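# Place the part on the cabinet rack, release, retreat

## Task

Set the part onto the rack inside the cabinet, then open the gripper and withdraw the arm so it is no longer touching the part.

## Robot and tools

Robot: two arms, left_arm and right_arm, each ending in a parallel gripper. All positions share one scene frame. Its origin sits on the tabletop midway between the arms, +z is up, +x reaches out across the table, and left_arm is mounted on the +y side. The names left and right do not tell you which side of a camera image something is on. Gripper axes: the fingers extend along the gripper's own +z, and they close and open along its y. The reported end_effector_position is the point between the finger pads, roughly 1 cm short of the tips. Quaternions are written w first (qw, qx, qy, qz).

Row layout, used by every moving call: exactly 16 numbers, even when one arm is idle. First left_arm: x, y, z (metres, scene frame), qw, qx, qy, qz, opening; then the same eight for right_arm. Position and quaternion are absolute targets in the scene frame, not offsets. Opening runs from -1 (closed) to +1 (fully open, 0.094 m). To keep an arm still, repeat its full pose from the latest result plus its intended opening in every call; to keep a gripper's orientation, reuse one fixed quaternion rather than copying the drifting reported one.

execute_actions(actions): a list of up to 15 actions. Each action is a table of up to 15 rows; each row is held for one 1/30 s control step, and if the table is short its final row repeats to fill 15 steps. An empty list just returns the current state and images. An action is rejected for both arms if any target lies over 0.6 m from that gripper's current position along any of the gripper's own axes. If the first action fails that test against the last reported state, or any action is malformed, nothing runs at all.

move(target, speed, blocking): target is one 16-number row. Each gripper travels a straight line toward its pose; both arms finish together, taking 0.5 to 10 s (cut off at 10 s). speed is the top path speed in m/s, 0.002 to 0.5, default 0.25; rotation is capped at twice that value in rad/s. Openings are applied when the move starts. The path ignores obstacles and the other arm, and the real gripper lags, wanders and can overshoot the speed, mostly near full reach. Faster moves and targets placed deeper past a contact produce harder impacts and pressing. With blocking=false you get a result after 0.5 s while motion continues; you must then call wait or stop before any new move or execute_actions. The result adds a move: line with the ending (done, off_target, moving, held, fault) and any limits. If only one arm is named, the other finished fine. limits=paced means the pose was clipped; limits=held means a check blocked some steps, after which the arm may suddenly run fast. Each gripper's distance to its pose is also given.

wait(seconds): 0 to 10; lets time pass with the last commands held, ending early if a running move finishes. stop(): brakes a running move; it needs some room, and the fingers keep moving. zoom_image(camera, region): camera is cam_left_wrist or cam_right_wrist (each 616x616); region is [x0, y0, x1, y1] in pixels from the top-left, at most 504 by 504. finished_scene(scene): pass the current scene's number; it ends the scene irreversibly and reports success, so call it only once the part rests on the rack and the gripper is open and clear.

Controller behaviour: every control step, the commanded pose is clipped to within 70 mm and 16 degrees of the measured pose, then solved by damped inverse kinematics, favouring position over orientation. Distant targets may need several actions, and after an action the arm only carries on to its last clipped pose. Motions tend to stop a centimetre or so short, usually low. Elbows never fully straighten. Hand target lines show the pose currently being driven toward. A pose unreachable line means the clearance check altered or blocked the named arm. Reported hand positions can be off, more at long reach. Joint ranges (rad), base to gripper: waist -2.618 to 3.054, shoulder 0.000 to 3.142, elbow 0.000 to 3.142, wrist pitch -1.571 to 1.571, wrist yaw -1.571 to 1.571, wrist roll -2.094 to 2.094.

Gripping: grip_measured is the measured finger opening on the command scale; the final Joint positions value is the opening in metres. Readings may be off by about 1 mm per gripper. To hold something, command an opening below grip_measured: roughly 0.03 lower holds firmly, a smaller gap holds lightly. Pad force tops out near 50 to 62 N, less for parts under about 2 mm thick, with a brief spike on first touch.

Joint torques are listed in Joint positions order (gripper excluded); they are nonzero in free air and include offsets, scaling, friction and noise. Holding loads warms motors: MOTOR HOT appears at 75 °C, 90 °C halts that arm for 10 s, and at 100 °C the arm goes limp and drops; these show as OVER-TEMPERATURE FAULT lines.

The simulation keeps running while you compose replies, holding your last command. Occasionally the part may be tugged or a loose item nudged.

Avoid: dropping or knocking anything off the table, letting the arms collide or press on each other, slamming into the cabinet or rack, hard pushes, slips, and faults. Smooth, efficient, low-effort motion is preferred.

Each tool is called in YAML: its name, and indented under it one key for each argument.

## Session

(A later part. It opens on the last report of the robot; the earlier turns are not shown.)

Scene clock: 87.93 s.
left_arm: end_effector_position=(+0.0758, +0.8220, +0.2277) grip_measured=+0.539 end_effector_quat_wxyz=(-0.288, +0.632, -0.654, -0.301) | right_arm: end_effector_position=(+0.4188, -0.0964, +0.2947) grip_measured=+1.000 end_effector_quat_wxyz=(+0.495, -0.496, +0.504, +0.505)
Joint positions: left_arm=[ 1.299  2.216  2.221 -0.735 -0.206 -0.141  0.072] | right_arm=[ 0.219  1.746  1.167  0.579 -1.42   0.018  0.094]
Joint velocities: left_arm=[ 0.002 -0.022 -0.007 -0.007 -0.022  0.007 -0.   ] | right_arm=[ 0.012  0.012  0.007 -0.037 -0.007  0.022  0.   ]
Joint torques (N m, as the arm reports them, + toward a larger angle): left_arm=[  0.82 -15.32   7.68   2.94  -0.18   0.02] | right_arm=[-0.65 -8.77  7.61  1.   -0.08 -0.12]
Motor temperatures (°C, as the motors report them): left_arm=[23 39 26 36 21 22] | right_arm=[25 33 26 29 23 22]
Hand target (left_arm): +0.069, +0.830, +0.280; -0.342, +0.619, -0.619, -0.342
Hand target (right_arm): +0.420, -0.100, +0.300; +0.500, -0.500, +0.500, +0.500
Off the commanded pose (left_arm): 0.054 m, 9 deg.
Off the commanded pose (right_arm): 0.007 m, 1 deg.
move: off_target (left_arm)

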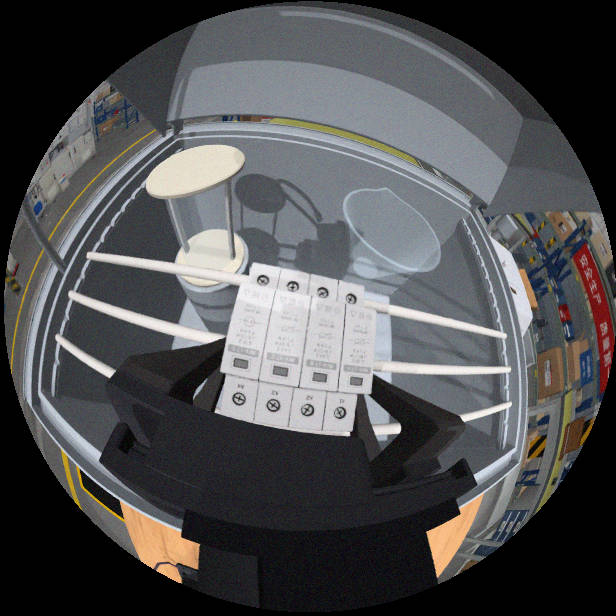

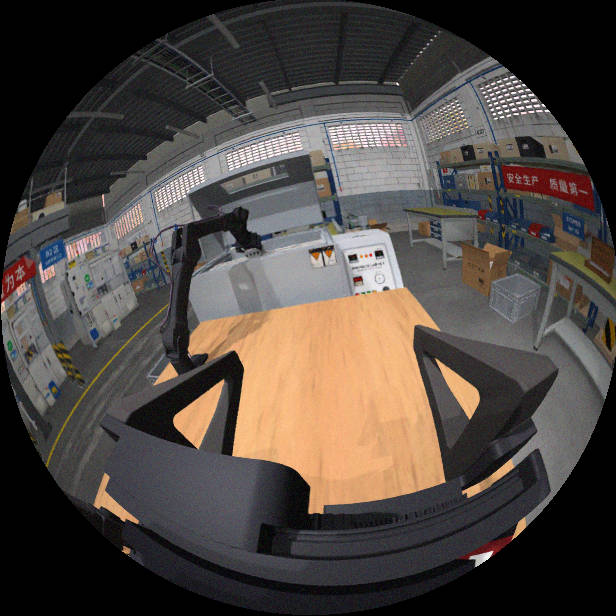

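move:
  target: [0.07,0.835,0.285,-0.343,0.619,-0.619,-0.343,0.6,0.42,-0.1,0.3,0.5,-0.5,0.5,0.5,1]
  speed: 0.015

Scene clock: 95.80 s.
left_arm: end_effector_position=(+0.0761, +0.8284, +0.2378) grip_measured=+0.599 end_effector_quat_wxyz=(-0.305, +0.628, -0.644, -0.313) | right_arm: end_effector_position=(+0.4188, -0.0964, +0.2947) grip_measured=+1.000 end_effector_quat_wxyz=(+0.495, -0.496, +0.504, +0.505)
Joint positions: left_arm=[ 1.301  2.212  2.221 -0.692 -0.207 -0.141  0.075] | right_arm=[ 0.219  1.746  1.167  0.579 -1.42   0.018  0.094]
Joint velocities: left_arm=[-0.002 -0.012  0.002 -0.022  0.022 -0.066  0.   ] | right_arm=[-0.002 -0.007 -0.002 -0.037 -0.066 -0.007  0.   ]
Joint torques (N m, as the arm reports them, + toward a larger angle): left_arm=[  0.71 -13.87  10.81   2.24  -0.17   0.02] | right_arm=[-0.64 -8.69  7.78  0.93 -0.03 -0.17]
Motor temperatures (°C, as the motors report them): left_arm=[23 39 26 36 21 22] | right_arm=[25 33 26 29 23 22]
Hand target (left_arm): +0.069, +0.832, +0.285; -0.343, +0.618, -0.619, -0.343
Hand target (right_arm): +0.420, -0.100, +0.300; +0.500, -0.500, +0.500, +0.500
Off the commanded pose (left_arm): 0.048 m, 6 deg.
Off the commanded pose (right_arm): 0.007 m, 1 deg.
move: off_target (left_arm)

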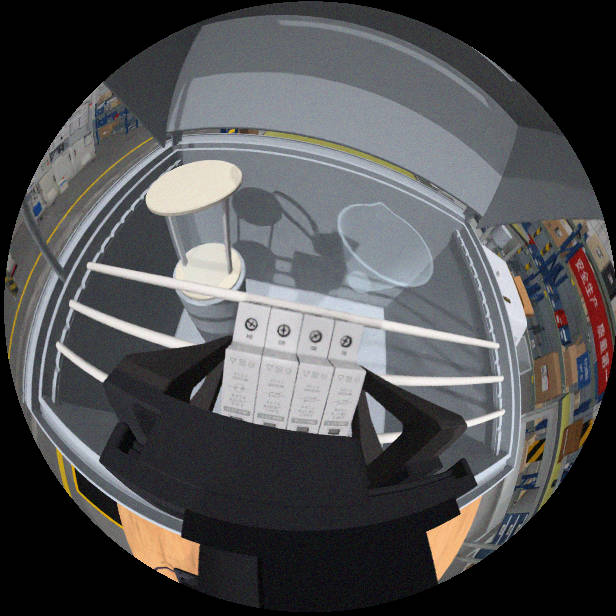

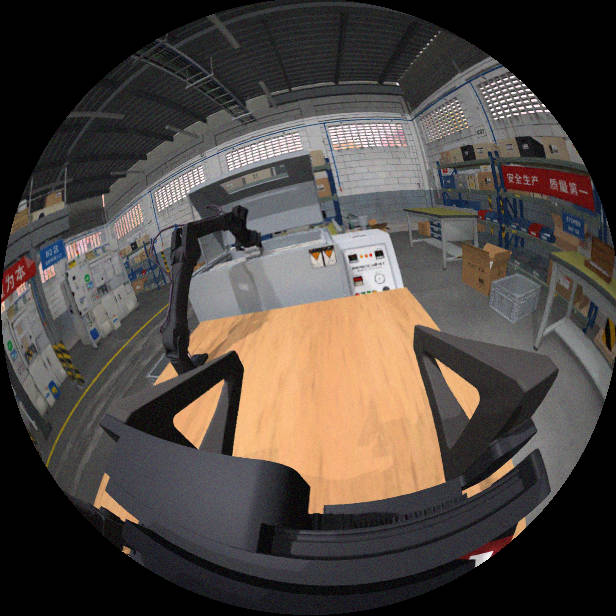

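move:
  target: [0.07,0.835,0.285,-0.343,0.619,-0.619,-0.343,1,0.42,-0.1,0.3,0.5,-0.5,0.5,0.5,1]
  speed: 0.015

move:
  target: [0.075,0.74,0.36,-0.343,0.619,-0.619,-0.343,1,0.42,-0.1,0.3,0.5,-0.5,0.5,0.5,1]
  speed: 0.06

Scene clock: 104.37 s.
left_arm: end_effector_position=(+0.0761, +0.8284, +0.2378) grip_measured=+1.000 end_effector_quat_wxyz=(-0.305, +0.628, -0.644, -0.313) | right_arm: end_effector_position=(+0.4188, -0.0964, +0.2947) grip_measured=+1.000 end_effector_quat_wxyz=(+0.495, -0.496, +0.504, +0.505)
Joint positions: left_arm=[ 1.301  2.212  2.221 -0.692 -0.207 -0.141  0.094] | right_arm=[ 0.219  1.746  1.167  0.579 -1.42   0.018  0.094]
Joint velocities: left_arm=[-0.012 -0.007  0.002  0.007 -0.022  0.051  0.   ] | right_arm=[ 0.007 -0.007  0.002  0.037  0.037 -0.051  0.   ]
Joint torques (N m, as the arm reports them, + toward a larger angle): left_arm=[  0.71 -13.87  10.84   2.24  -0.18   0.02] | right_arm=[-0.64 -8.66  7.97  0.97 -0.1  -0.17]
Motor temperatures (°C, as the motors report them): left_arm=[23 40 26 35 21 22] | right_arm=[25 33 26 29 23 22]
Hand target (left_arm): +0.069, +0.832, +0.285; -0.343, +0.618, -0.619, -0.343
Hand target (right_arm): +0.420, -0.100, +0.300; +0.500, -0.500, +0.500, +0.500
Off the commanded pose (left_arm): 0.048 m, 6 deg.
Off the commanded pose (right_arm): 0.007 m, 1 deg.
move: off_target (left_arm)

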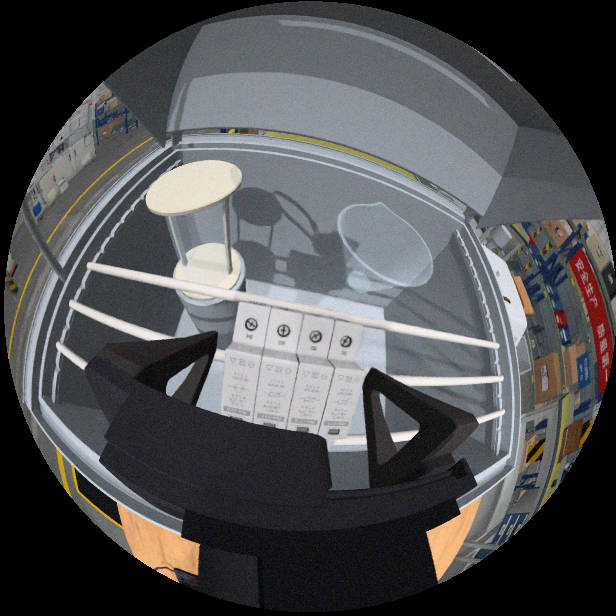

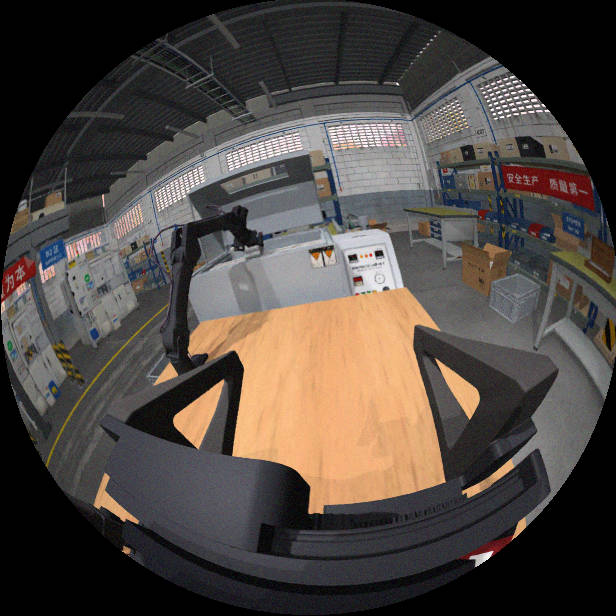

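Scene clock: 107.23 s.
left_arm: end_effector_position=(+0.0758, +0.7473, +0.3355) grip_measured=+1.000 end_effector_quat_wxyz=(-0.325, +0.622, -0.632, -0.329) | right_arm: end_effector_position=(+0.4188, -0.0964, +0.2947) grip_measured=+1.000 end_effector_quat_wxyz=(+0.495, -0.496, +0.504, +0.505)
Joint positions: left_arm=[ 1.244  1.923  2.147 -0.858 -0.263 -0.176  0.094] | right_arm=[ 0.219  1.746  1.167  0.579 -1.42   0.018  0.094]
Joint velocities: left_arm=[-0.012 -0.002  0.012  0.007 -0.022 -0.022  0.   ] | right_arm=[-0.017 -0.017 -0.007 -0.037 -0.081 -0.051  0.   ]
Joint torques (N m, as the arm reports them, + toward a larger angle): left_arm=[ -0.49 -11.09   8.47   1.97  -0.24  -0.06] | right_arm=[-0.69 -8.56  7.88  0.99 -0.06 -0.17]
Motor temperatures (°C, as the motors report them): left_arm=[23 40 26 35 21 22] | right_arm=[25 33 26 29 23 22]
Hand target (left_arm): +0.075, +0.740, +0.360; -0.343, +0.618, -0.619, -0.342
Hand target (right_arm): +0.420, -0.100, +0.300; +0.500, -0.500, +0.500, +0.500
Off the commanded pose (left_arm): 0.026 m, 3 deg.
Off the commanded pose (right_arm): 0.007 m, 1 deg.
move: off_target (left_arm)

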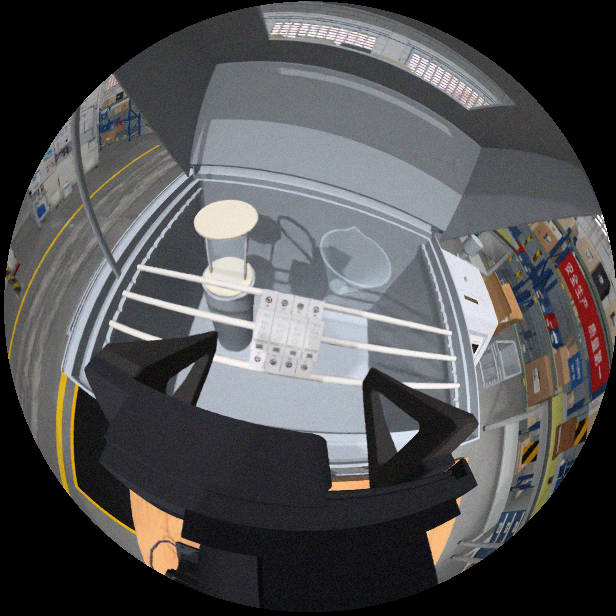

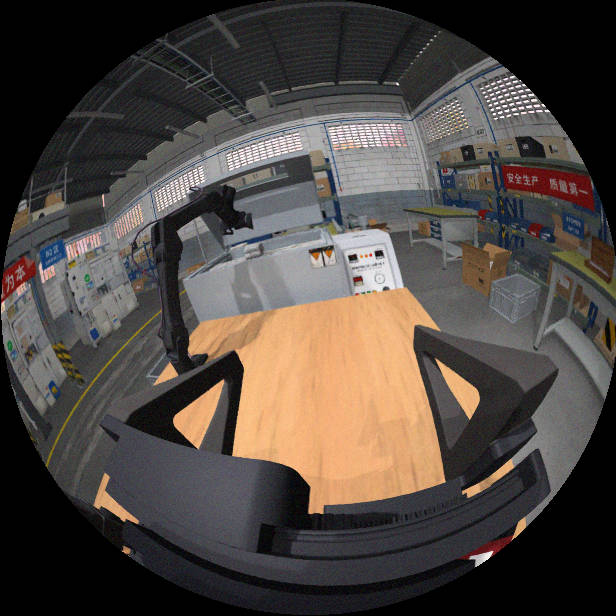

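Same as the successful scene 1 placement. Moving clear.

move:
  target: [0.1,0.5,0.36,-0.299,0.641,-0.641,-0.299,1,0.42,-0.1,0.3,0.5,-0.5,0.5,0.5,1]
  speed: 0.2

finished_scene:
  scene: 2

Scene clock: 111.80 s.
left_arm: end_effector_position=(+0.1045, +0.5013, +0.3531) grip_measured=+1.000 end_effector_quat_wxyz=(-0.291, +0.641, -0.648, -0.291) | right_arm: end_effector_position=(+0.4188, -0.0964, +0.2947) grip_measured=+1.000 end_effector_quat_wxyz=(+0.495, -0.496, +0.504, +0.505)
Joint positions: left_arm=[ 0.734  1.349  1.749 -1.318 -0.586 -0.62   0.094] | right_arm=[ 0.219  1.746  1.167  0.579 -1.42   0.018  0.094]
Joint velocities: left_arm=[ 0.002  0.002 -0.002 -0.007 -0.051  0.051  0.   ] | right_arm=[-0.027 -0.002  0.002 -0.007  0.051 -0.022  0.   ]
Joint torques (N m, as the arm reports them, + toward a larger angle): left_arm=[-0.52 -4.03  6.81  1.47 -0.47 -0.06] | right_arm=[-0.69 -8.67  7.86  0.98 -0.07 -0.2 ]
Motor temperatures (°C, as the motors report them): left_arm=[23 39 26 35 21 22] | right_arm=[25 33 26 29 23 22]
Hand target (left_arm): +0.101, +0.500, +0.361; -0.298, +0.641, -0.641, -0.299
Hand target (right_arm): +0.420, -0.100, +0.300; +0.500, -0.500, +0.500, +0.500
Off the commanded pose (left_arm): 0.008 m, 2 deg.
Off the commanded pose (right_arm): 0.007 m, 1 deg.
move: done

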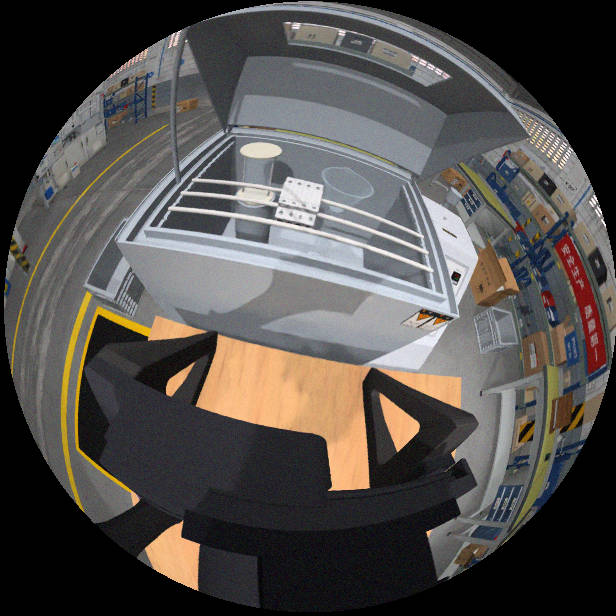

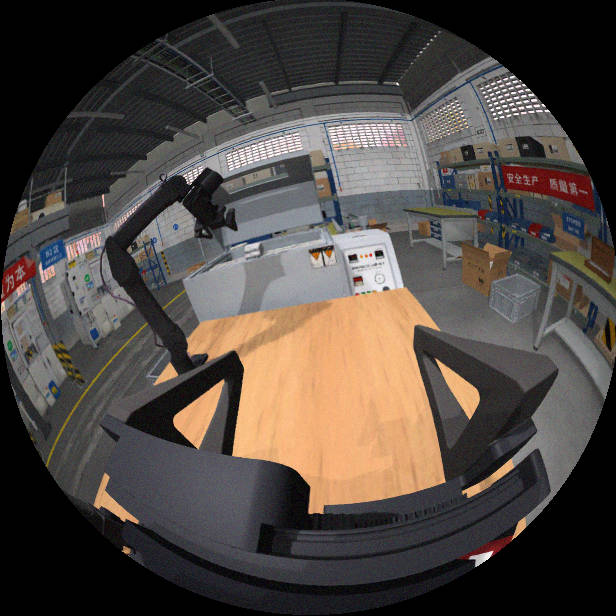

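The scene is finished: the task was done.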